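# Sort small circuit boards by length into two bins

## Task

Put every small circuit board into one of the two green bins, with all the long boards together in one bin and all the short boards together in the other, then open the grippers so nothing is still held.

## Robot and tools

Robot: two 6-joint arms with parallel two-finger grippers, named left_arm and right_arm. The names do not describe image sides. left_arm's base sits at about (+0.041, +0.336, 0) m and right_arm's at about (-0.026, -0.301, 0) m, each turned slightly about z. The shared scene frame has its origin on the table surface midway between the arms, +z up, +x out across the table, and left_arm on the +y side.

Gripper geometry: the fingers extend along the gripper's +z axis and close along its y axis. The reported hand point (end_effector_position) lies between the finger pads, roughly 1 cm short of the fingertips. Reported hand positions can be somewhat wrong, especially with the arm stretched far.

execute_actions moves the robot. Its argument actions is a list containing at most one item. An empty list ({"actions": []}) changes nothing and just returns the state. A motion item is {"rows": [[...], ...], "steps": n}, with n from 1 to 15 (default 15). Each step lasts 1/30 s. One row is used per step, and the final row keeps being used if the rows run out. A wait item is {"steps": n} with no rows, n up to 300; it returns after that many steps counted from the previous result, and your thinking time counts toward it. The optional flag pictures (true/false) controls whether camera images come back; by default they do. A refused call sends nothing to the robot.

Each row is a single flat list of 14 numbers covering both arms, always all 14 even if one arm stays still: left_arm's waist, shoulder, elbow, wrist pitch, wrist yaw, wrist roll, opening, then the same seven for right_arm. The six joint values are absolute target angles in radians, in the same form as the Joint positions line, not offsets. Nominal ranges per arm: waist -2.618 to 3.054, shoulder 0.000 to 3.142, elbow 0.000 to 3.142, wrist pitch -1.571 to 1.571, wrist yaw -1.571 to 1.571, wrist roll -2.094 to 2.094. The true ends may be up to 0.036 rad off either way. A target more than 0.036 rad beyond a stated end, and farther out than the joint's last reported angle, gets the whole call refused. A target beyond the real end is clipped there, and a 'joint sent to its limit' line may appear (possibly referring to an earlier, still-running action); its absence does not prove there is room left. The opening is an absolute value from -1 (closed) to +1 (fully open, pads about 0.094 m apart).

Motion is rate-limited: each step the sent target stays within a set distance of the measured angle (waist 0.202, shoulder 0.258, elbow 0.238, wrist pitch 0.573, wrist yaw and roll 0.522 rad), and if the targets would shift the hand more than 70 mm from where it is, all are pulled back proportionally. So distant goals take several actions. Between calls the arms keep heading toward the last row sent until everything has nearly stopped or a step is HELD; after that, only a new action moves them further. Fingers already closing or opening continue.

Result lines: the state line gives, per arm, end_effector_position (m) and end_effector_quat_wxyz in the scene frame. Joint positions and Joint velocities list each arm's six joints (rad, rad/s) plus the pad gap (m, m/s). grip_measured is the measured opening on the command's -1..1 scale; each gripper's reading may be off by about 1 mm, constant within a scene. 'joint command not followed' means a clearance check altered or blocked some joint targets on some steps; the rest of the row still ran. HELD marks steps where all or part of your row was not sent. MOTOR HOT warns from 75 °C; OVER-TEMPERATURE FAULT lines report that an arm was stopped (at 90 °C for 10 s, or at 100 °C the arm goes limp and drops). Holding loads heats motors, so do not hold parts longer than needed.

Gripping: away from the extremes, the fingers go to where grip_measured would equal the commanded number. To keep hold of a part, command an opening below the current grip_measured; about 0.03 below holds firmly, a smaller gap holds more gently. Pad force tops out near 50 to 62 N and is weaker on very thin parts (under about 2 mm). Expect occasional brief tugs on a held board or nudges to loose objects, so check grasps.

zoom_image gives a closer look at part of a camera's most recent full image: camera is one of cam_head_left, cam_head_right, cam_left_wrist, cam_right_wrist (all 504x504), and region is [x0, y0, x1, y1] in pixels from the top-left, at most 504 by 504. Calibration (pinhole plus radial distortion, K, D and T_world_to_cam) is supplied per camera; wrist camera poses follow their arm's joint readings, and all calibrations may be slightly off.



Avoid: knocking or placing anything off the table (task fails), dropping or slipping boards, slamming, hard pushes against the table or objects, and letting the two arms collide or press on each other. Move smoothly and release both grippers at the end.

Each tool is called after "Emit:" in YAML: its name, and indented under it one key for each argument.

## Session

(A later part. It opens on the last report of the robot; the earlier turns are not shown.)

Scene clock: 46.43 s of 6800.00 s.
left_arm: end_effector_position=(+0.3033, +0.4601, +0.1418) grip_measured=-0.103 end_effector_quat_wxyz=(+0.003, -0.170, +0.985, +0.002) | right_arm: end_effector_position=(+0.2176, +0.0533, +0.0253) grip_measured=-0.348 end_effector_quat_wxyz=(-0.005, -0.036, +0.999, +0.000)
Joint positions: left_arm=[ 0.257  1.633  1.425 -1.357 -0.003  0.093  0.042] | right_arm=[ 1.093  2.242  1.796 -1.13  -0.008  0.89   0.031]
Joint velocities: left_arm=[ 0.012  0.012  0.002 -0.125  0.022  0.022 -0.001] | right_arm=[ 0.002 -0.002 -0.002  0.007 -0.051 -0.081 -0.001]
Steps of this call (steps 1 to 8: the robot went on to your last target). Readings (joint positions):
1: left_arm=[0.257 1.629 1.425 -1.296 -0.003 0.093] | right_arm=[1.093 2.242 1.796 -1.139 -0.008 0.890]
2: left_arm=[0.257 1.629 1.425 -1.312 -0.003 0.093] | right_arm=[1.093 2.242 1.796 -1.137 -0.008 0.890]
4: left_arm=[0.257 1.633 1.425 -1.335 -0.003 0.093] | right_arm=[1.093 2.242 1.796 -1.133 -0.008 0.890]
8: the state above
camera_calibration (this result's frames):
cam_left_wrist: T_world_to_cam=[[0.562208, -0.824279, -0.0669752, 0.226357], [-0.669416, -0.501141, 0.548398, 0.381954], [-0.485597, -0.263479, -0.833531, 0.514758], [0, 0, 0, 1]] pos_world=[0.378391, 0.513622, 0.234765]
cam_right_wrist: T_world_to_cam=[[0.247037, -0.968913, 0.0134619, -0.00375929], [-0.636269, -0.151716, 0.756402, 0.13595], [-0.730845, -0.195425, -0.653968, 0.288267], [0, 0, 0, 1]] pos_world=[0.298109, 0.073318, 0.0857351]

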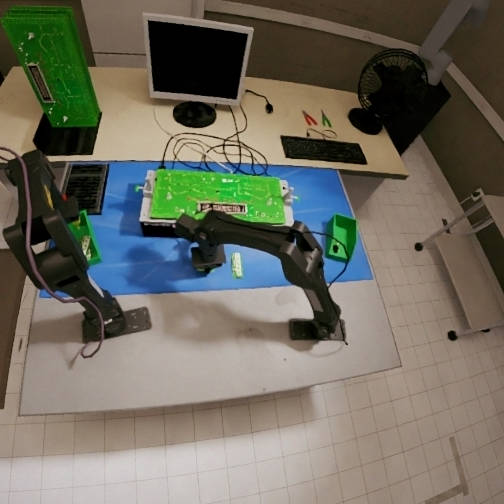

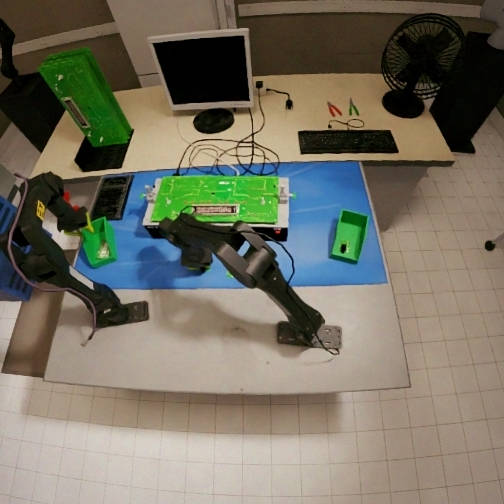

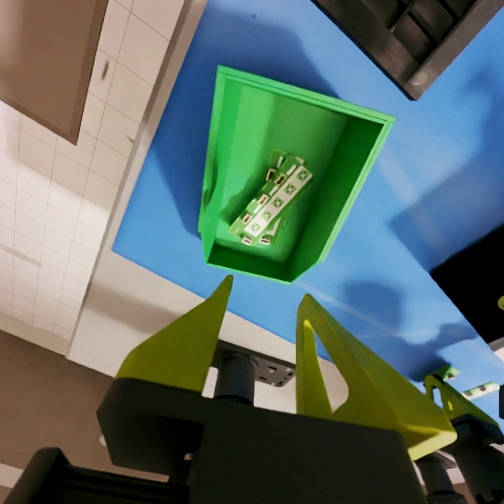

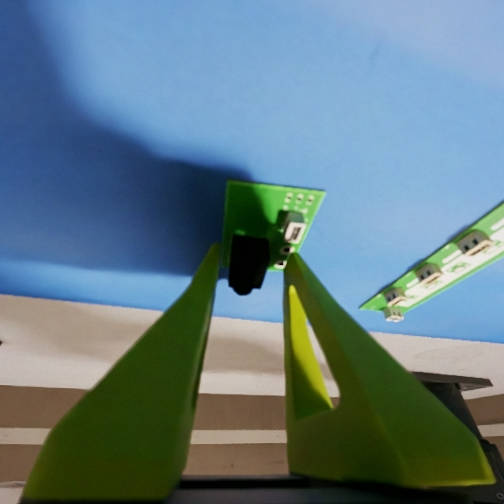

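Emit:
execute_actions:
  actions:
    - {"rows":[[-0.5,1.36,1.17,-1.39,0,-1.13,0.3,1.087,2.23,1.797,-1.12,0,0.88,-0.5],[-0.5,1.36,1.17,-1.39,0,-1.13,0.3,1.087,2.23,1.797,-1.12,0,0.88,-0.6],[-0.5,1.36,1.17,-1.39,0,-1.13,0.3,1.087,2.23,1.797,-1.12,0,0.88,-0.68],[-0.5,1.36,1.17,-1.39,0,-1.13,0.3,1.087,2.23,1.797,-1.12,0,0.88,-0.76],[-0.5,1.36,1.17,-1.39,0,-1.13,0.3,1.087,2.23,1.797,-1.12,0,0.88,-0.76],[-0.5,1.36,1.17,-1.39,0,-1.13,0.3,1.087,2.23,1.797,-1.12,0,0.88,-0.76],[-0.5,1.36,1.17,-1.39,0,-1.13,0.3,1.087,2.23,1.797,-1.12,0,0.88,-0.76],[-0.5,1.36,1.17,-1.39,0,-1.13,0.3,1.087,2.23,1.797,-1.12,0,0.88,-0.76],[-0.5,1.36,1.17,-1.39,0,-1.13,0.3,1.087,2.2,1.85,-1.2,0,0.88,-0.76],[-0.5,1.36,1.17,-1.39,0,-1.13,0.3,1.087,2.15,1.89,-1.3,0,0.88,-0.76]]}
  pictures: false

Emit:
execute_actions:
  actions:
    - {"rows":[[-0.8,1.36,1.17,-1.39,0,-1.13,0.3,1.087,2.0,1.75,-1.33,0,0.88,-0.76],[-0.8,1.36,1.17,-1.39,0,-1.13,0.3,1.087,1.9,1.66,-1.34,0,0.88,-0.76],[-0.8,1.36,1.17,-1.39,0,-1.13,0.3,1.087,1.8,1.57,-1.35,0,0.88,-0.76],[-0.8,1.36,1.17,-1.39,0,-1.13,0.3,1.087,1.7,1.48,-1.36,0,0.88,-0.76],[-0.8,1.36,1.17,-1.39,0,-1.13,0.3,1.087,1.6,1.39,-1.36,0,0.88,-0.76],[-0.8,1.36,1.17,-1.39,0,-1.13,0.3,1.087,1.5,1.30,-1.37,0,0.88,-0.76]],"steps":12}
  pictures: false

Emit:
execute_actions:
  actions:
    - {"rows":[[-1.309,1.36,1.17,-1.39,0,-1.13,0.3,-0.31,1.5,1.30,-1.37,0,-0.2,-0.76]]}
  pictures: false

Emit:
execute_actions:
  actions:
    - {"rows":[[-1.309,2.17,1.9,-1.27,0,-1.13,0.3,-0.31,1.5,1.30,-1.37,0,-0.2,-0.76],[-1.309,2.17,1.9,-1.27,0,-1.13,0.3,-0.31,1.5,1.30,-1.37,0,-0.2,-0.76],[-1.309,2.17,1.9,-1.27,0,-1.13,0.3,-0.31,1.5,1.30,-1.37,0,-0.2,-0.76],[-1.309,2.17,1.9,-1.27,0,-1.13,0.3,-0.31,1.5,1.30,-1.37,0,-0.2,-0.76],[-1.309,2.17,1.9,-1.27,0,-1.13,0.3,-0.31,1.5,1.30,-1.37,0,-0.2,-0.76],[-1.309,2.17,1.9,-1.27,0,-1.13,0.3,-0.31,1.93,1.8,-1.44,0,-0.2,-0.76]]}
  pictures: false

Emit:
execute_actions:
  actions:
    - {"steps":15}

Scene clock: 50.73 s of 6800.00 s.
left_arm: end_effector_position=(+0.2496, +0.2637, +0.1445) grip_measured=+0.297 end_effector_quat_wxyz=(-0.002, -0.339, +0.941, -0.010) | right_arm: end_effector_position=(+0.2152, +0.0498, +0.0685) grip_measured=-0.717 end_effector_quat_wxyz=(+0.001, -0.036, +0.999, +0.008)
Joint positions: left_arm=[-0.504  1.369  1.191 -1.384  0.018 -1.017  0.061] | right_arm=[ 1.093  2.178  1.864 -1.242 -0.008  0.89   0.013]
Joint velocities: left_arm=[-0.002  0.017  0.002 -0.037 -0.066 -0.725 -0.001] | right_arm=[ 0.002 -0.364  0.208 -0.212  0.037 -0.051 -0.001]
Steps of this call (steps 1 to 30: the robot went on to your last target; steps 31 to 90: nothing new was sent; then 0.80 s passed at rest; steps 91 to 105: all 15 steps of this action). Readings (joint positions):
91: left_arm=[0.239 1.608 1.394 -1.345 -0.011 0.031] | right_arm=[1.093 2.242 1.796 -1.128 -0.008 0.890]
92: left_arm=[0.199 1.559 1.332 -1.323 -0.017 -0.051] | right_arm=[1.093 2.242 1.796 -1.128 -0.008 0.890]
94: left_arm=[0.067 1.451 1.229 -1.348 -0.013 -0.236] | right_arm=[1.093 2.242 1.796 -1.128 -0.008 0.890]
98: left_arm=[-0.239 1.369 1.191 -1.384 -0.000 -0.629] | right_arm=[1.093 2.242 1.796 -1.128 -0.008 0.890]
105: the state above

Scene clock: 51.13 s of 6800.00 s.
left_arm: end_effector_position=(+0.2192, +0.2052, +0.1445) grip_measured=+0.297 end_effector_quat_wxyz=(-0.003, -0.242, +0.970, -0.009) | right_arm: end_effector_position=(+0.1175, -0.0904, +0.1477) grip_measured=-0.717 end_effector_quat_wxyz=(+0.000, -0.037, +0.999, +0.007)
Joint positions: left_arm=[-0.805  1.369  1.191 -1.383  0.017 -1.115  0.061] | right_arm=[ 1.093  1.495  1.312 -1.376 -0.008  0.889  0.013]
Joint velocities: left_arm=[ 0.002 -0.007 -0.002 -0.037 -0.022 -0.081  0.   ] | right_arm=[ 0.002 -0.398 -0.002 -0.037 -0.051 -0.066 -0.001]
Steps of this call (steps 1 to 12: all 12 steps of this action). Readings (joint positions):
1: left_arm=[-0.530 1.369 1.191 -1.384 0.005 -1.041] | right_arm=[1.093 2.148 1.846 -1.234 -0.008 0.889]
2: left_arm=[-0.590 1.369 1.191 -1.384 -0.002 -1.058] | right_arm=[1.093 2.099 1.793 -1.229 -0.008 0.889]
4: left_arm=[-0.729 1.369 1.191 -1.383 0.005 -1.080] | right_arm=[1.093 1.969 1.658 -1.247 -0.008 0.889]
8: left_arm=[-0.805 1.369 1.191 -1.383 0.018 -1.104] | right_arm=[1.093 1.673 1.383 -1.297 -0.008 0.889]
12: the state above

Scene clock: 51.63 s of 6800.00 s.
left_arm: end_effector_position=(+0.1328, +0.1347, +0.1445) grip_measured=+0.297 end_effector_quat_wxyz=(-0.005, +0.006, +1.000, -0.009) | right_arm: end_effector_position=(+0.2314, -0.3156, +0.1451) grip_measured=-0.717 end_effector_quat_wxyz=(+0.006, -0.029, +1.000, +0.001)
Joint positions: left_arm=[-1.313  1.369  1.191 -1.381  0.018 -1.122  0.061] | right_arm=[ 0.066  1.506  1.312 -1.364 -0.003 -0.121  0.013]
Joint velocities: left_arm=[ 0.002 -0.002  0.002  0.066  0.125 -0.051 -0.   ] | right_arm=[-2.059 -0.002  0.007  0.022 -0.022 -0.462 -0.   ]
Steps of this call (steps 1 to 15: all 15 steps of this action). Readings (joint positions):
1: left_arm=[-0.829 1.369 1.191 -1.383 0.004 -1.118] | right_arm=[1.069 1.488 1.312 -1.376 -0.019 0.813]
2: left_arm=[-0.890 1.369 1.191 -1.382 -0.002 -1.120] | right_arm=[1.015 1.489 1.312 -1.376 -0.026 0.714]
4: left_arm=[-1.038 1.369 1.191 -1.381 0.001 -1.121] | right_arm=[0.871 1.498 1.312 -1.372 -0.021 0.519]
8: left_arm=[-1.289 1.369 1.191 -1.381 0.016 -1.121] | right_arm=[0.579 1.506 1.312 -1.365 -0.011 0.142]
15: the state above

Scene clock: 52.13 s of 6800.00 s.
left_arm: end_effector_position=(+0.2193, -0.0501, +0.0596) grip_measured=+0.297 end_effector_quat_wxyz=(-0.009, +0.005, +1.000, +0.000) | right_arm: end_effector_position=(+0.3020, -0.4591, +0.1223) grip_measured=-0.717 end_effector_quat_wxyz=(-0.020, +0.130, +0.991, +0.002)
Joint positions: left_arm=[-1.313  2.206  1.875 -1.247  0.016 -1.125  0.061] | right_arm=[-0.318  1.967  1.76  -1.403  0.009 -0.187  0.013]
Joint velocities: left_arm=[ 0.017  0.261 -0.007  0.022  0.066  0.022 -0.001] | right_arm=[-0.017  0.007  0.002 -0.125  0.022 -0.051  0.001]
Steps of this call (steps 1 to 15: all 15 steps of this action). Readings (joint positions):
1: left_arm=[-1.313 1.395 1.217 -1.397 0.018 -1.124] | right_arm=[-0.007 1.506 1.312 -1.364 -0.003 -0.135]
2: left_arm=[-1.313 1.450 1.279 -1.410 0.018 -1.125] | right_arm=[-0.080 1.506 1.312 -1.363 -0.002 -0.146]
4: left_arm=[-1.313 1.583 1.412 -1.377 0.018 -1.125] | right_arm=[-0.221 1.506 1.312 -1.363 0.001 -0.162]
8: left_arm=[-1.313 1.882 1.701 -1.327 0.017 -1.125] | right_arm=[-0.320 1.690 1.520 -1.456 0.015 -0.177]
15: the state above

Scene clock: 52.63 s of 6800.00 s.
left_arm: end_effector_position=(+0.2196, -0.0507, +0.0689) grip_measured=+0.297 end_effector_quat_wxyz=(-0.005, +0.005, +1.000, -0.009) | right_arm: end_effector_position=(+0.3008, -0.4584, +0.1302) grip_measured=-0.717 end_effector_quat_wxyz=(-0.016, +0.129, +0.992, +0.001)
Joint positions: left_arm=[-1.313  2.184  1.875 -1.25   0.016 -1.125  0.061] | right_arm=[-0.318  1.955  1.775 -1.422  0.008 -0.19   0.013]
Joint velocities: left_arm=[-0.017 -0.007 -0.002  0.022 -0.037  0.095  0.   ] | right_arm=[-0.012 -0.002  0.002 -0.051 -0.051  0.037 -0.001]
Steps of this call (steps 1 to 15: the robot went on to your last target). Readings (joint positions):
1: left_arm=[-1.313 2.211 1.875 -1.248 0.016 -1.125] | right_arm=[-0.318 1.966 1.763 -1.408 0.009 -0.188]
2: left_arm=[-1.313 2.211 1.875 -1.249 0.016 -1.125] | right_arm=[-0.318 1.963 1.766 -1.412 0.009 -0.188]
4: left_arm=[-1.313 2.199 1.875 -1.249 0.016 -1.125] | right_arm=[-0.318 1.958 1.772 -1.415 0.008 -0.189]
8: left_arm=[-1.313 2.184 1.875 -1.249 0.016 -1.125] | right_arm=[-0.318 1.955 1.775 -1.419 0.008 -0.189]
15: the state above
camera_calibration (this result's frames):
cam_left_wrist: T_world_to_cam=[[0.242431, -0.968891, -0.0497662, -0.0908527], [-0.792839, -0.227422, 0.565408, 0.149697], [-0.559137, -0.0976161, -0.823309, 0.302628], [0, 0, 0, 1]] pos_world=[0.309921, -0.0244406, 0.159995]
cam_right_wrist: T_world_to_cam=[[-0.0805329, -0.996672, 0.0125977, -0.435553], [-0.633806, 0.060959, 0.771086, 0.126704], [-0.769288, 0.0541133, -0.636606, 0.441364], [0, 0, 0, 1]] pos_world=[0.384766, -0.465711, 0.188763]

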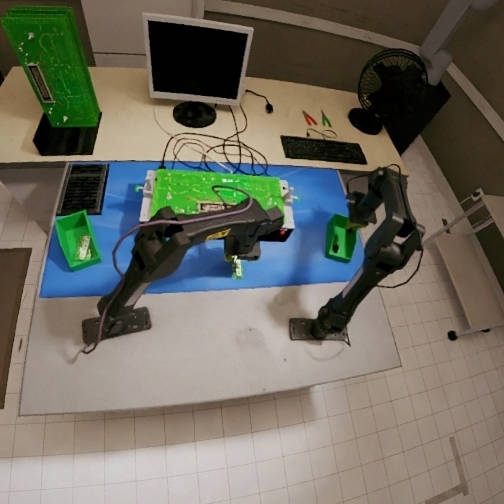

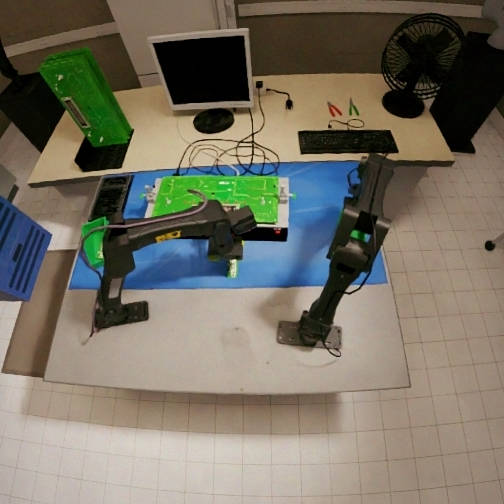

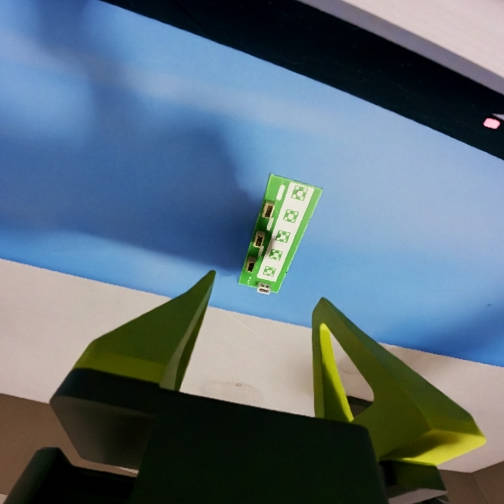

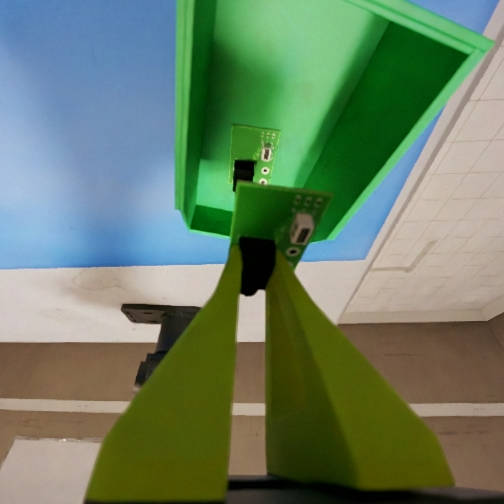

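Emit:
execute_actions:
  actions:
    - {"rows":[[-1.325,2.19,1.86,-1.2,0,-1.15,0.3,-0.335,2.05,1.93,-1.44,0,-0.2,-0.76],[-1.325,2.19,1.86,-1.2,0,-1.15,0.3,-0.335,2.05,1.93,-1.44,0,-0.2,-0.76],[-1.325,2.2,1.84,-1.17,0,-1.15,0.3,-0.335,2.05,1.93,-1.44,0,-0.2,-0.76],[-1.325,2.2,1.84,-1.17,0,-1.15,0.3,-0.335,2.05,1.93,-1.44,0,-0.2,-0.76],[-1.325,2.21,1.82,-1.14,0,-1.15,0.3,-0.335,2.07,1.87,-1.35,0,-0.2,-0.76],[-1.325,2.21,1.82,-1.14,0,-1.15,0.3,-0.335,2.07,1.87,-1.33,0,-0.2,-0.76],[-1.325,2.225,1.80,-1.115,0,-1.15,0.3,-0.335,2.08,1.81,-1.26,0,-0.2,-0.76],[-1.325,2.225,1.80,-1.115,0,-1.15,0.3,-0.335,2.08,1.81,-1.24,0,-0.2,-0.76],[-1.325,2.225,1.80,-1.115,0,-1.15,0.3,-0.335,2.095,1.745,-1.19,0,-0.2,-0.76]]}
  pictures: false

Emit:
execute_actions:
  actions:
    - {"steps":12}

Scene clock: 55.33 s of 6800.00 s.
left_arm: end_effector_position=(+0.2202, -0.0605, +0.0432) grip_measured=+0.297 end_effector_quat_wxyz=(+0.004, +0.000, +1.000, -0.016) | right_arm: end_effector_position=(+0.3272, -0.4748, +0.0603) grip_measured=-0.717 end_effector_quat_wxyz=(-0.027, +0.133, +0.991, +0.005)
Joint positions: left_arm=[-1.326  2.213  1.819 -1.144  0.006 -1.147  0.061] | right_arm=[-0.327  2.119  1.738 -1.243  0.007 -0.19   0.013]
Joint velocities: left_arm=[-0.017  0.007 -0.007 -0.037 -0.007  0.066  0.   ] | right_arm=[ 0.002  0.081 -0.061  0.154  0.022 -0.066 -0.001]
Steps of this call (steps 1 to 15: the robot went on to your last target; steps 16 to 66: nothing new was sent; steps 67 to 81: all 15 steps of this action). Readings (joint positions):
67: left_arm=[-1.314 2.184 1.875 -1.247 0.016 -1.128] | right_arm=[-0.319 1.970 1.799 -1.440 0.007 -0.190]
68: left_arm=[-1.314 2.184 1.875 -1.241 0.016 -1.131] | right_arm=[-0.320 1.996 1.843 -1.453 0.007 -0.190]
70: left_arm=[-1.316 2.184 1.869 -1.220 0.016 -1.135] | right_arm=[-0.323 2.034 1.895 -1.437 0.007 -0.190]
74: left_arm=[-1.318 2.193 1.837 -1.170 0.016 -1.139] | right_arm=[-0.327 2.061 1.853 -1.355 0.007 -0.190]
81: the state above

Scene clock: 55.73 s of 6800.00 s.
left_arm: end_effector_position=(+0.2202, -0.0611, +0.0432) grip_measured=+0.297 end_effector_quat_wxyz=(+0.004, -0.001, +1.000, -0.018) | right_arm: end_effector_position=(+0.3344, -0.4784, +0.0599) grip_measured=-0.717 end_effector_quat_wxyz=(-0.011, +0.133, +0.991, +0.000)
Joint positions: left_arm=[-1.326  2.213  1.819 -1.142  0.007 -1.15   0.061] | right_arm=[-0.327  2.119  1.737 -1.21   0.007 -0.19   0.013]
Joint velocities: left_arm=[ 0.007 -0.017 -0.002  0.007 -0.037  0.007  0.   ] | right_arm=[ 0.007  0.002 -0.002  0.051 -0.007  0.007 -0.001]
Steps of this call (steps 1 to 12: the robot went on to your last target). Readings (joint positions):
1: left_arm=[-1.326 2.213 1.819 -1.144 0.006 -1.147] | right_arm=[-0.327 2.120 1.737 -1.237 0.007 -0.190]
2: left_arm=[-1.326 2.213 1.819 -1.143 0.007 -1.148] | right_arm=[-0.327 2.120 1.737 -1.232 0.007 -0.190]
4: left_arm=[-1.326 2.213 1.819 -1.142 0.007 -1.149] | right_arm=[-0.327 2.119 1.737 -1.222 0.007 -0.190]
8: left_arm=[-1.326 2.213 1.819 -1.142 0.007 -1.150] | right_arm=[-0.327 2.119 1.737 -1.213 0.007 -0.190]
12: the state above
camera_calibration (this result's frames):
cam_left_wrist: T_world_to_cam=[[0.255476, -0.966392, -0.0286097, -0.105951], [-0.799466, -0.227803, 0.555842, 0.164236], [-0.543679, -0.119132, -0.830795, 0.276472], [0, 0, 0, 1]] pos_world=[0.308681, -0.0320398, 0.135371]
cam_right_wrist: T_world_to_cam=[[-0.0894293, -0.995881, 0.0149478, -0.448682], [-0.640207, 0.0689739, 0.7651, 0.209723], [-0.762979, 0.0588527, -0.643738, 0.424118], [0, 0, 0, 1]] pos_world=[0.417734, -0.48626, 0.119269]

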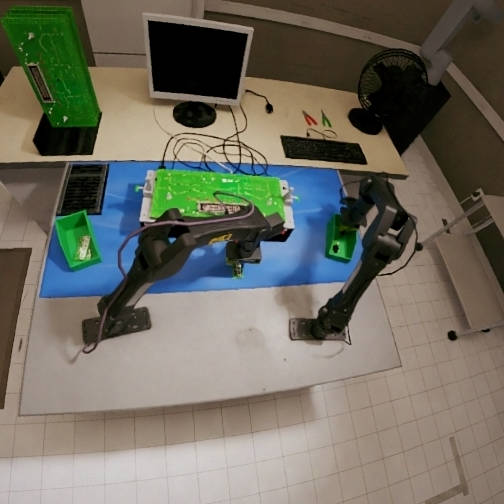

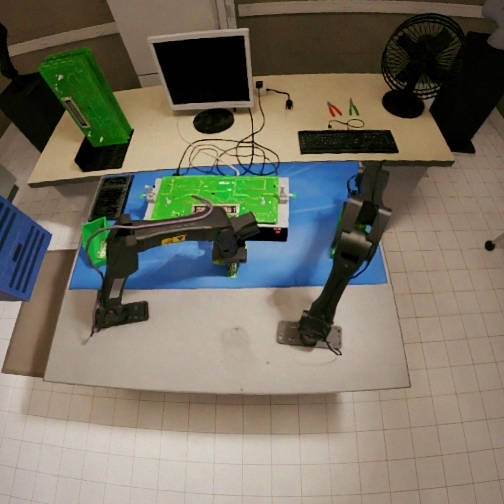

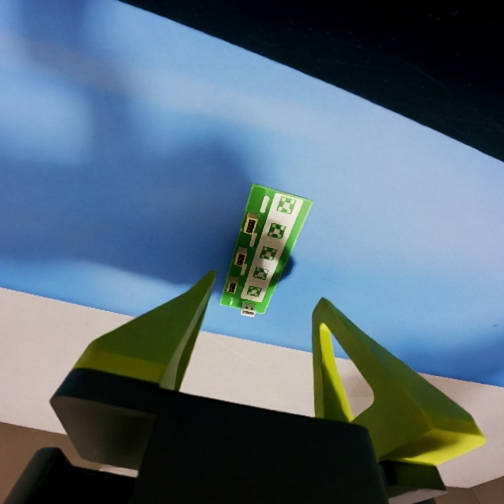

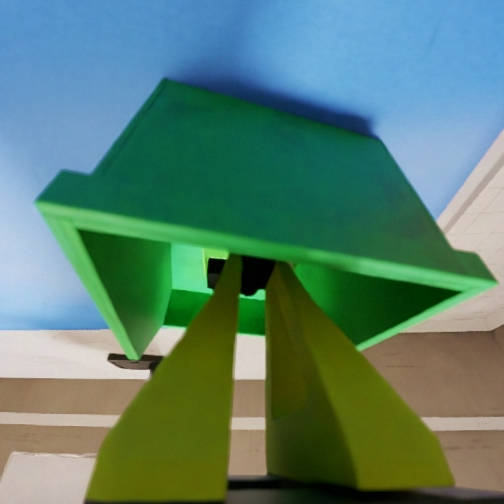

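Emit:
execute_actions:
  actions:
    - {"rows":[[-1.33,2.16,1.9,-1.29,0,-1.15,0.3,-0.335,2.1,1.745,-1.19,0,-0.2,-0.4],[-1.33,2.16,1.9,-1.29,0,-1.15,0.3,-0.335,2.1,1.745,-1.19,0,-0.2,-0.4],[-1.33,2.16,1.9,-1.29,0,-1.15,0.3,-0.335,2.1,1.745,-1.19,0,-0.2,-0.4],[-1.33,2.16,1.9,-1.29,0,-1.15,0.3,-0.335,2.1,1.745,-1.19,0,-0.2,-0.4],[-1.33,2.16,1.9,-1.29,0,-1.15,0.3,-0.335,2.1,1.745,-1.19,0,-0.2,-0.4],[-1.33,2.16,1.9,-1.29,0,2.0,0.3,-0.335,2.06,1.85,-1.35,0,-0.2,-0.4],[-1.33,2.16,1.9,-1.29,0,2.0,0.3,-0.335,2.06,1.85,-1.35,0,-0.2,-0.4],[-1.33,2.16,1.9,-1.29,0,2.0,0.3,-0.335,2.02,1.95,-1.5,0,-0.2,-0.4]]}
  pictures: false

Emit:
execute_actions:
  actions:
    - {"steps":30}
  pictures: false

Emit:
execute_actions:
  actions:
    - {"rows":[[-1.31,2.18,1.85,-1.21,0,2.0,0.3,-0.335,1.5,1.3,-1.37,0,-0.2,0],[-1.31,2.18,1.85,-1.21,0,2.0,0.3,-0.335,1.5,1.3,-1.37,0,-0.2,0],[-1.31,2.18,1.85,-1.19,0,2.0,0.3,-0.335,1.5,1.3,-1.37,0,-0.2,0],[-1.31,2.195,1.82,-1.16,0,2.0,0.3,-0.335,1.5,1.3,-1.37,0,-0.2,0],[-1.31,2.195,1.82,-1.15,0,2.0,0.3,-0.335,1.5,1.3,-1.37,0,-0.2,0],[-1.31,2.21,1.785,-1.115,0,2.0,0.3,-0.335,1.5,1.3,-1.37,0,-0.2,0]]}
  pictures: false

Emit:
execute_actions:
  actions:
    - {"steps":10}

Scene clock: 58.67 s of 6800.00 s.
left_arm: end_effector_position=(+0.2150, -0.0497, +0.0770) grip_measured=+0.298 end_effector_quat_wxyz=(+0.003, +0.459, +0.888, -0.008) | right_arm: end_effector_position=(+0.3311, -0.4767, +0.1497) grip_measured=-0.402 end_effector_quat_wxyz=(+0.028, +0.133, +0.991, -0.013)
Joint positions: left_arm=[-1.326  2.166  1.879 -1.269  0.008 -0.194  0.061] | right_arm=[-0.327  2.017  1.94  -1.432  0.007 -0.191  0.028]
Joint velocities: left_arm=[-0.002  0.002 -0.012 -0.051 -0.022  2.718 -0.001] | right_arm=[-0.007 -0.193  0.085 -0.315 -0.007 -0.051 -0.   ]
Steps of this call (steps 1 to 30: the robot went on to your last target; steps 31 to 73: nothing new was sent; steps 74 to 88: all 15 steps of this action). Readings (joint positions):
74: left_arm=[-1.326 2.211 1.828 -1.157 0.007 -1.150] | right_arm=[-0.327 2.119 1.737 -1.209 0.007 -0.191]
75: left_arm=[-1.326 2.210 1.839 -1.181 0.008 -1.150] | right_arm=[-0.327 2.119 1.737 -1.209 0.007 -0.191]
77: left_arm=[-1.326 2.197 1.858 -1.215 0.008 -1.150] | right_arm=[-0.327 2.119 1.737 -1.209 0.007 -0.191]
81: left_arm=[-1.326 2.168 1.877 -1.248 0.008 -0.880] | right_arm=[-0.327 2.114 1.801 -1.286 0.007 -0.191]
88: the state above

Scene clock: 59.67 s of 6800.00 s.
left_arm: end_effector_position=(+0.2164, -0.0472, +0.0770) grip_measured=+0.298 end_effector_quat_wxyz=(+0.003, +1.000, +0.015, +0.004) | right_arm: end_effector_position=(+0.3201, -0.4713, +0.1476) grip_measured=-0.402 end_effector_quat_wxyz=(+0.002, +0.133, +0.991, -0.004)
Joint positions: left_arm=[-1.326  2.166  1.879 -1.276 -0.005  1.964  0.061] | right_arm=[-0.327  2.023  1.941 -1.483  0.007 -0.191  0.028]
Joint velocities: left_arm=[ 0.007 -0.007 -0.017  0.022  0.022  0.168  0.   ] | right_arm=[-0.002  0.007  0.007  0.051 -0.007 -0.022 -0.001]
Steps of this call (steps 1 to 30: the robot went on to your last target). Readings (joint positions):
1: left_arm=[-1.326 2.166 1.879 -1.270 0.008 -0.096] | right_arm=[-0.327 2.014 1.941 -1.443 0.007 -0.191]
2: left_arm=[-1.326 2.166 1.879 -1.272 0.007 0.002] | right_arm=[-0.327 2.014 1.941 -1.451 0.007 -0.191]
4: left_arm=[-1.326 2.166 1.879 -1.273 0.007 0.199] | right_arm=[-0.327 2.019 1.941 -1.465 0.007 -0.191]
8: left_arm=[-1.326 2.166 1.879 -1.275 0.005 0.591] | right_arm=[-0.327 2.023 1.941 -1.476 0.007 -0.191]
30: the state above

Scene clock: 60.17 s of 6800.00 s.
left_arm: end_effector_position=(+0.2242, -0.0538, +0.0378) grip_measured=+0.298 end_effector_quat_wxyz=(+0.008, +1.000, +0.007, +0.007) | right_arm: end_effector_position=(+0.1953, -0.4099, +0.1444) grip_measured=-0.002 end_effector_quat_wxyz=(-0.013, +0.133, +0.991, +0.001)
Joint positions: left_arm=[-1.316  2.212  1.796 -1.135 -0.006  1.991  0.061] | right_arm=[-0.327  1.5    1.302 -1.399  0.007 -0.191  0.047]
Joint velocities: left_arm=[-0.002 -0.017 -0.002  0.095  0.022 -0.022 -0.001] | right_arm=[-0.012  0.012 -0.022  0.081 -0.037  0.037 -0.001]
Steps of this call (steps 1 to 15: all 15 steps of this action). Readings (joint positions):
1: left_arm=[-1.325 2.166 1.877 -1.270 -0.005 1.970] | right_arm=[-0.327 1.989 1.892 -1.440 0.007 -0.191]
2: left_arm=[-1.324 2.166 1.875 -1.260 -0.005 1.975] | right_arm=[-0.327 1.928 1.796 -1.394 0.007 -0.191]
4: left_arm=[-1.321 2.167 1.866 -1.234 -0.005 1.981] | right_arm=[-0.327 1.777 1.612 -1.379 0.007 -0.191]
8: left_arm=[-1.316 2.180 1.822 -1.169 -0.006 1.988] | right_arm=[-0.327 1.506 1.344 -1.408 0.007 -0.191]
15: the state above

Scene clock: 60.50 s of 6800.00 s.
left_arm: end_effector_position=(+0.2254, -0.0564, +0.0379) grip_measured=+0.298 end_effector_quat_wxyz=(+0.013, +1.000, +0.006, +0.009) | right_arm: end_effector_position=(+0.1974, -0.4109, +0.1444) grip_measured=-0.002 end_effector_quat_wxyz=(-0.009, +0.133, +0.991, -0.001)
Joint positions: left_arm=[-1.316  2.212  1.796 -1.123 -0.006  1.992  0.061] | right_arm=[-0.327  1.5    1.302 -1.39   0.007 -0.191  0.047]
Joint velocities: left_arm=[ 0.002  0.002 -0.007  0.066  0.037 -0.007  0.   ] | right_arm=[-0.007  0.002 -0.002 -0.095 -0.007 -0.037  0.   ]
Steps of this call (steps 1 to 10: the robot went on to your last target). Readings (joint positions):
1: left_arm=[-1.316 2.212 1.796 -1.132 -0.006 1.992] | right_arm=[-0.327 1.500 1.302 -1.397 0.007 -0.191]
2: left_arm=[-1.316 2.212 1.796 -1.129 -0.006 1.992] | right_arm=[-0.327 1.500 1.302 -1.395 0.007 -0.191]
4: left_arm=[-1.316 2.212 1.796 -1.127 -0.006 1.992] | right_arm=[-0.327 1.500 1.302 -1.392 0.007 -0.191]
8: left_arm=[-1.316 2.212 1.796 -1.124 -0.006 1.992] | right_arm=[-0.327 1.500 1.302 -1.390 0.007 -0.191]
10: the state above
camera_calibration (this result's frames):
cam_left_wrist: T_world_to_cam=[[-0.262748, 0.960185, -0.0949087, 0.125082], [0.781905, 0.269525, 0.562122, -0.156255], [0.565322, 0.0734869, -0.821591, 0.0359101], [0, 0, 0, 1]] pos_world=[0.134741, -0.0806265, 0.129209]
cam_right_wrist: T_world_to_cam=[[-0.0891257, -0.995878, 0.016861, -0.395388], [-0.643893, 0.0705238, 0.761859, 0.0546126], [-0.759907, 0.0570445, -0.647524, 0.36918], [0, 0, 0, 1]] pos_world=[0.280468, -0.418669, 0.204113]

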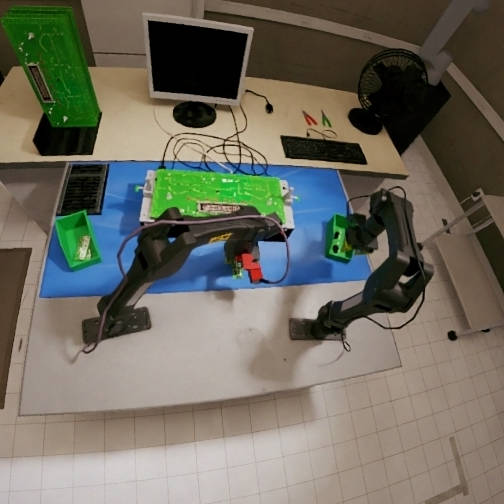

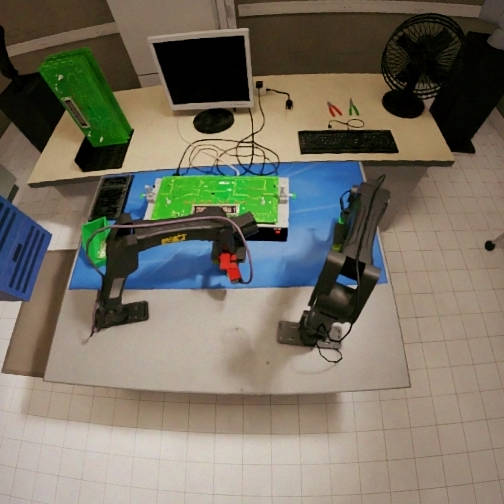

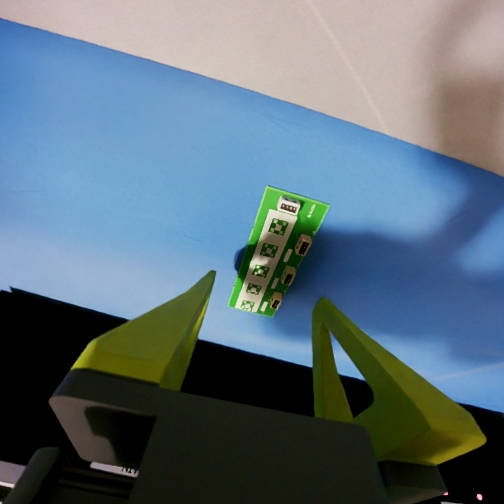

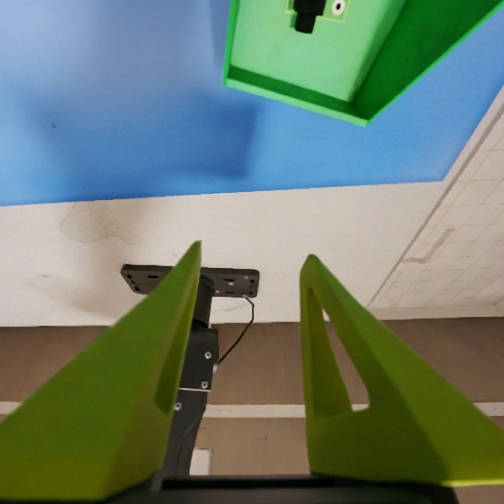

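Emit:
execute_actions:
  actions:
    - {"rows":[[-1.31,2.22,1.78,-1.10,0,2.0,0.3,-0.335,1.5,1.3,-1.37,0,-0.2,0],[-1.31,2.228,1.775,-1.09,0,2.0,0.3,-0.335,1.5,1.3,-1.37,0,-0.2,0],[-1.31,2.236,1.77,-1.085,0,2.0,0.3,-0.335,1.5,1.3,-1.37,0,-0.2,0],[-1.31,2.243,1.765,-1.08,0,2.0,0.3,-0.335,1.5,1.3,-1.37,0,-0.2,0],[-1.31,2.25,1.76,-1.07,0,2.0,0.3,-0.335,1.5,1.3,-1.37,0,-0.2,0],[-1.31,2.255,1.76,-1.065,0,2.0,0.3,-0.335,1.5,1.3,-1.37,0,-0.2,0],[-1.31,2.26,1.755,-1.065,0,2.0,0.3,-0.335,1.5,1.3,-1.37,0,-0.2,0],[-1.31,2.265,1.755,-1.065,0,2.0,0.3,-0.335,1.5,1.3,-1.37,0,-0.2,0],[-1.31,2.27,1.75,-1.065,0,2.0,0.3,-0.335,1.5,1.3,-1.37,0,-0.2,0]]}
  pictures: false

Emit:
execute_actions:
  actions:
    - {"steps":6}

Scene clock: 62.97 s of 6800.00 s.
left_arm: end_effector_position=(+0.2262, -0.0581, +0.0150) grip_measured=+0.298 end_effector_quat_wxyz=(+0.007, +1.000, +0.006, +0.007) | right_arm: end_effector_position=(+0.1976, -0.4110, +0.1444) grip_measured=-0.002 end_effector_quat_wxyz=(-0.008, +0.133, +0.991, -0.001)
Joint positions: left_arm=[-1.316  2.253  1.773 -1.072 -0.006  1.993  0.061] | right_arm=[-0.327  1.5    1.302 -1.389  0.007 -0.191  0.047]
Joint velocities: left_arm=[-0.017 -0.012  0.007  0.022  0.007 -0.037  0.001] | right_arm=[-0.002  0.017  0.007  0.051  0.022 -0.007  0.   ]
Steps of this call (steps 1 to 30: the robot went on to your last target; steps 31 to 59: nothing new was sent; steps 60 to 74: all 15 steps of this action). Readings (joint positions):
60: left_arm=[-1.316 2.212 1.796 -1.121 -0.006 1.993] | right_arm=[-0.327 1.500 1.302 -1.389 0.007 -0.191]
61: left_arm=[-1.316 2.212 1.796 -1.118 -0.006 1.993] | right_arm=[-0.327 1.500 1.302 -1.389 0.007 -0.191]
63: left_arm=[-1.316 2.214 1.796 -1.109 -0.006 1.993] | right_arm=[-0.327 1.500 1.302 -1.389 0.007 -0.191]
67: left_arm=[-1.316 2.234 1.784 -1.085 -0.006 1.993] | right_arm=[-0.327 1.500 1.302 -1.389 0.007 -0.191]
74: the state above

Scene clock: 63.17 s of 6800.00 s.
left_arm: end_effector_position=(+0.2263, -0.0583, +0.0151) grip_measured=+0.298 end_effector_quat_wxyz=(+0.007, +1.000, +0.006, +0.007) | right_arm: end_effector_position=(+0.1976, -0.4110, +0.1444) grip_measured=-0.002 end_effector_quat_wxyz=(-0.008, +0.133, +0.991, -0.001)
Joint positions: left_arm=[-1.316  2.253  1.773 -1.071 -0.006  1.993  0.061] | right_arm=[-0.327  1.5    1.302 -1.389  0.007 -0.191  0.047]
Joint velocities: left_arm=[-0.012  0.002 -0.007 -0.051 -0.037 -0.022 -0.001] | right_arm=[-0.007 -0.002  0.002  0.022 -0.066 -0.022 -0.   ]
Steps of this call (steps 1 to 6: the robot went on to your last target). Readings (joint positions):
1: left_arm=[-1.316 2.253 1.773 -1.072 -0.006 1.993] | right_arm=[-0.327 1.500 1.302 -1.389 0.007 -0.191]
2: left_arm=[-1.316 2.253 1.773 -1.072 -0.006 1.993] | right_arm=[-0.327 1.500 1.302 -1.389 0.007 -0.191]
4: left_arm=[-1.316 2.253 1.773 -1.071 -0.006 1.993] | right_arm=[-0.327 1.500 1.302 -1.389 0.007 -0.191]
6: the state above
camera_calibration (this result's frames):
cam_left_wrist: T_world_to_cam=[[-0.262483, 0.9614, -0.0825359, 0.124857], [0.785069, 0.262505, 0.561032, -0.144715], [0.561043, 0.082465, -0.823669, 0.0183124], [0, 0, 0, 1]] pos_world=[0.13611, -0.0835593, 0.106578]
cam_right_wrist: T_world_to_cam=[[-0.0891373, -0.995872, 0.0171355, -0.395491], [-0.644414, 0.0707804, 0.761394, 0.055006], [-0.759464, 0.0568262, -0.648063, 0.369213], [0, 0, 0, 1]] pos_world=[0.280598, -0.418732, 0.204169]

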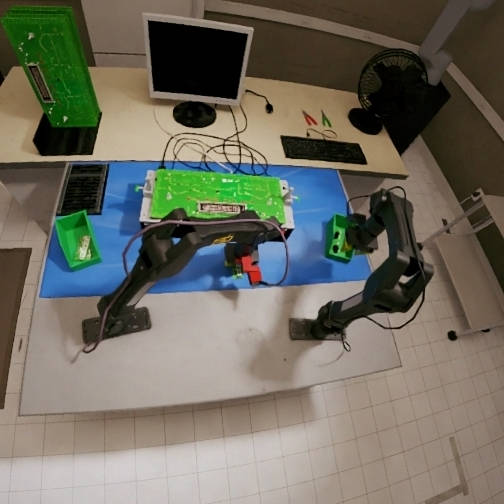

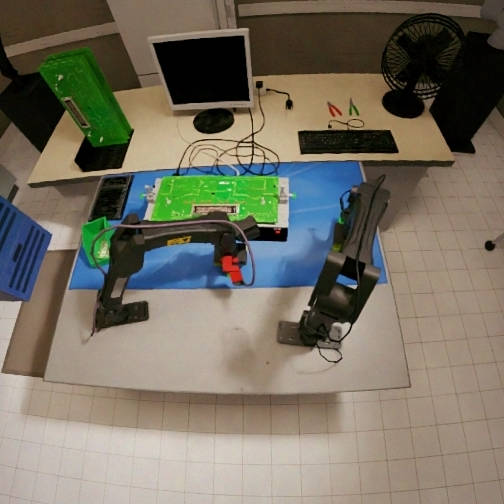

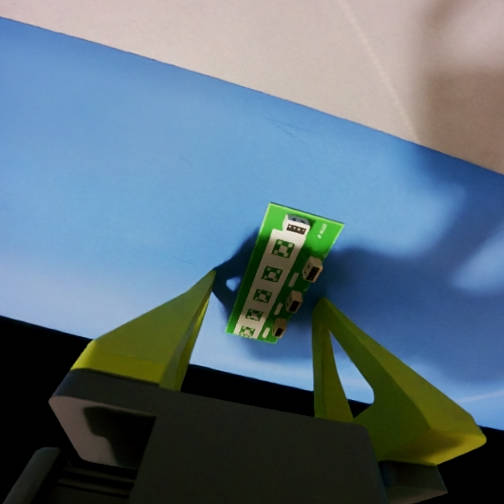

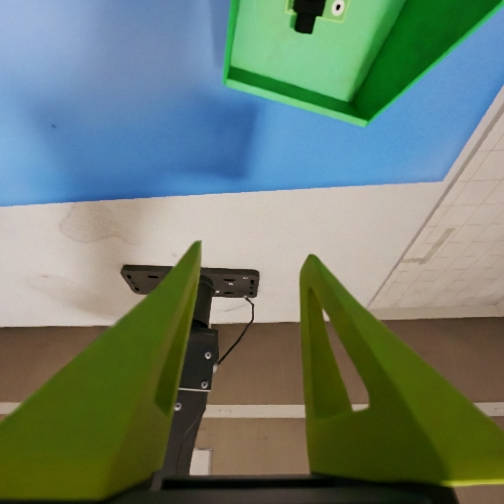

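Emit:
execute_actions:
  actions:
    - {"rows":[[-1.31,2.275,1.75,-1.075,0,2.0,0.2,-0.335,1.5,1.3,-1.37,0,-0.2,0],[-1.31,2.275,1.75,-1.075,0,2.0,0.13,-0.335,1.5,1.3,-1.37,0,-0.2,0],[-1.31,2.275,1.75,-1.075,0,2.0,0.07,-0.335,1.5,1.3,-1.37,0,-0.2,0],[-1.31,2.275,1.75,-1.075,0,2.0,0.01,-0.335,1.5,1.3,-1.37,0,-0.2,0],[-1.31,2.275,1.75,-1.075,0,2.0,-0.05,-0.335,1.5,1.3,-1.37,0,-0.2,0],[-1.31,2.275,1.75,-1.075,0,2.0,-0.1,-0.335,1.5,1.3,-1.37,0,-0.2,0],[-1.31,2.275,1.75,-1.075,0,2.0,-0.14,-0.335,1.5,1.3,-1.37,0,-0.2,0],[-1.31,2.275,1.75,-1.075,0,2.0,-0.18,-0.335,1.5,1.3,-1.37,0,-0.2,0],[-1.31,2.275,1.75,-1.075,0,2.0,-0.22,-0.335,1.5,1.3,-1.37,0,-0.2,0],[-1.31,2.275,1.75,-1.075,0,2.0,-0.26,-0.335,1.5,1.3,-1.37,0,-0.2,0],[-1.31,2.275,1.75,-1.075,0,2.0,-0.29,-0.335,1.5,1.3,-1.37,0,-0.2,0],[-1.31,2.275,1.75,-1.075,0,2.0,-0.32,-0.335,1.5,1.3,-1.37,0,-0.2,0],[-1.31,2.275,1.75,-1.075,0,2.0,-0.345,-0.335,1.5,1.3,-1.37,0,-0.2,0]]}
  pictures: false

Emit:
execute_actions:
  actions:
    - {"rows":[[-1.31,2.23,1.79,-1.12,0,2.0,-0.345,-0.335,1.5,1.3,-1.37,0,-0.2,0],[-1.31,2.2,1.82,-1.18,0,2.0,-0.345,-0.335,1.5,1.3,-1.37,0,-0.2,0],[-1.31,2.17,1.84,-1.24,0,2.0,-0.345,-0.335,1.5,1.3,-1.37,0,-0.2,0],[-1.31,2.13,1.84,-1.28,0,2.0,-0.345,-0.335,1.5,1.3,-1.37,0,-0.2,0],[-1.31,2.08,1.82,-1.31,0,2.0,-0.345,-0.335,1.5,1.3,-1.37,0,-0.2,0],[-1.31,2.0,1.76,-1.33,0,2.0,-0.345,-0.335,1.5,1.3,-1.37,0,-0.2,0],[-1.31,1.92,1.69,-1.34,0,2.0,-0.345,-0.335,1.5,1.3,-1.37,0,-0.2,0],[-1.31,1.84,1.62,-1.35,0,2.0,-0.345,-0.335,1.5,1.3,-1.37,0,-0.2,0],[-1.31,1.76,1.55,-1.36,0,2.0,-0.345,-0.335,1.5,1.3,-1.37,0,-0.2,0],[-1.31,1.68,1.48,-1.37,0,2.0,-0.345,-0.335,1.5,1.3,-1.37,0,-0.2,0],[-1.31,1.60,1.41,-1.38,0,2.0,-0.345,-0.335,1.5,1.3,-1.37,0,-0.2,0],[-1.31,1.52,1.33,-1.38,0,2.0,-0.345,-0.335,1.5,1.3,-1.37,0,-0.2,0],[-1.31,1.44,1.25,-1.39,0,2.0,-0.345,-0.335,1.5,1.3,-1.37,0,-0.2,0],[-1.31,1.36,1.17,-1.39,0,2.0,-0.345,-0.335,1.5,1.3,-1.37,0,-0.2,0]]}

Scene clock: 67.53 s of 6800.00 s.
left_arm: end_effector_position=(+0.2268, -0.0596, +0.0151) grip_measured=-0.328 end_effector_quat_wxyz=(+0.010, +1.000, +0.006, +0.008) | right_arm: end_effector_position=(+0.1976, -0.4110, +0.1444) grip_measured=-0.002 end_effector_quat_wxyz=(-0.008, +0.133, +0.991, -0.001)
Joint positions: left_arm=[-1.316  2.253  1.773 -1.066 -0.006  1.993  0.032] | right_arm=[-0.327  1.5    1.302 -1.389  0.007 -0.191  0.047]
Joint velocities: left_arm=[-0.017 -0.012 -0.007 -0.051 -0.022 -0.066 -0.001] | right_arm=[-0.017 -0.002 -0.002  0.051 -0.007 -0.022  0.001]
Steps of this call (steps 1 to 15: the robot went on to your last target; steps 16 to 90: nothing new was sent; then 0.87 s passed at rest; steps 91 to 105: all 15 steps of this action). Readings (joint positions):
91: left_arm=[-1.316 2.253 1.773 -1.070 -0.006 1.993] | right_arm=[-0.327 1.500 1.302 -1.389 0.007 -0.191]
92: left_arm=[-1.316 2.253 1.773 -1.068 -0.006 1.993] | right_arm=[-0.327 1.500 1.302 -1.389 0.007 -0.191]
94: left_arm=[-1.316 2.253 1.773 -1.066 -0.006 1.993] | right_arm=[-0.327 1.500 1.302 -1.389 0.007 -0.191]
98: left_arm=[-1.316 2.253 1.773 -1.066 -0.006 1.993] | right_arm=[-0.327 1.500 1.302 -1.389 0.007 -0.191]
105: the state above

Scene clock: 68.03 s of 6800.00 s.
left_arm: end_effector_position=(+0.1670, +0.0707, +0.1488) grip_measured=-0.329 end_effector_quat_wxyz=(+0.046, +0.999, +0.006, +0.026) | right_arm: end_effector_position=(+0.1976, -0.4110, +0.1444) grip_measured=-0.002 end_effector_quat_wxyz=(-0.008, +0.133, +0.991, -0.001)
Joint positions: left_arm=[-1.316  1.557  1.369 -1.278 -0.008  1.993  0.032] | right_arm=[-0.327  1.5    1.302 -1.389  0.007 -0.191  0.047]
Joint velocities: left_arm=[ 0.002 -2.195 -1.839 -0.256 -0.037 -0.066 -0.001] | right_arm=[-0.012 -0.017  0.007 -0.051  0.081 -0.007  0.   ]
Steps of this call (steps 1 to 15: all 15 steps of this action). Readings (joint positions):
1: left_arm=[-1.316 2.253 1.773 -1.067 -0.006 1.993] | right_arm=[-0.327 1.500 1.302 -1.389 0.007 -0.191]
2: left_arm=[-1.316 2.251 1.776 -1.076 -0.006 1.993] | right_arm=[-0.327 1.500 1.302 -1.389 0.007 -0.191]
4: left_arm=[-1.316 2.233 1.785 -1.125 -0.007 1.993] | right_arm=[-0.327 1.500 1.302 -1.389 0.007 -0.191]
8: left_arm=[-1.316 2.070 1.737 -1.193 -0.008 1.993] | right_arm=[-0.327 1.500 1.302 -1.389 0.007 -0.191]
15: the state above
camera_calibration (this result's frames):
cam_left_wrist: T_world_to_cam=[[-0.257527, 0.951879, -0.166152, 0.00854462], [0.763776, 0.305854, 0.568418, -0.207614], [0.591883, 0.0194802, -0.805788, 0.147782], [0, 0, 0, 1]] pos_world=[0.0733009, 0.0524872, 0.238512]
cam_right_wrist: T_world_to_cam=[[-0.0891373, -0.995872, 0.0171355, -0.395491], [-0.644414, 0.0707804, 0.761394, 0.055006], [-0.759464, 0.0568262, -0.648063, 0.369213], [0, 0, 0, 1]] pos_world=[0.280598, -0.418732, 0.204169]

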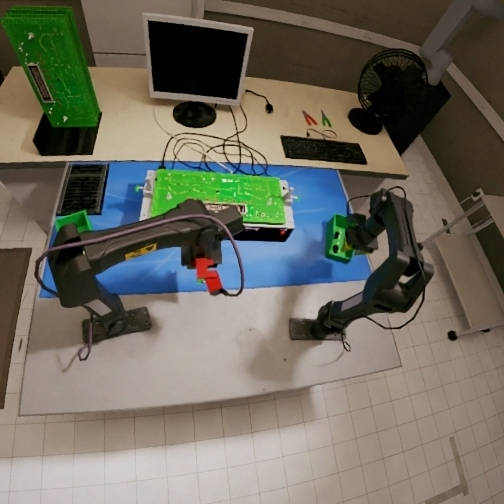

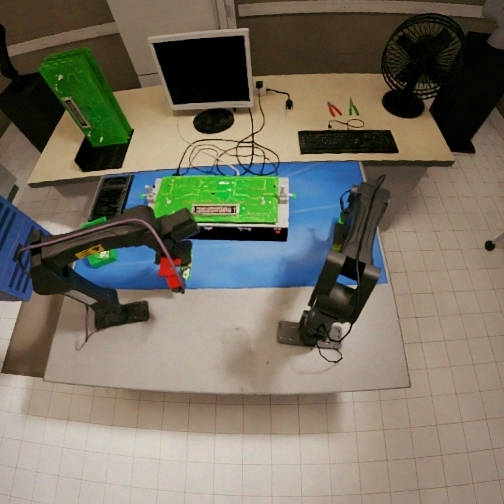

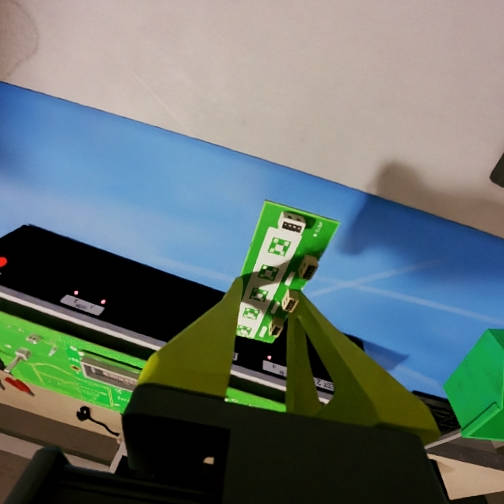

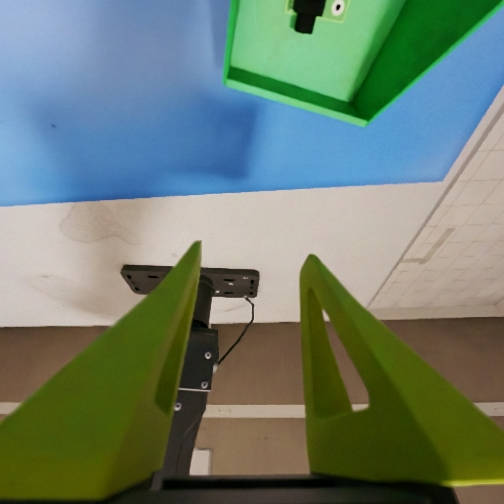

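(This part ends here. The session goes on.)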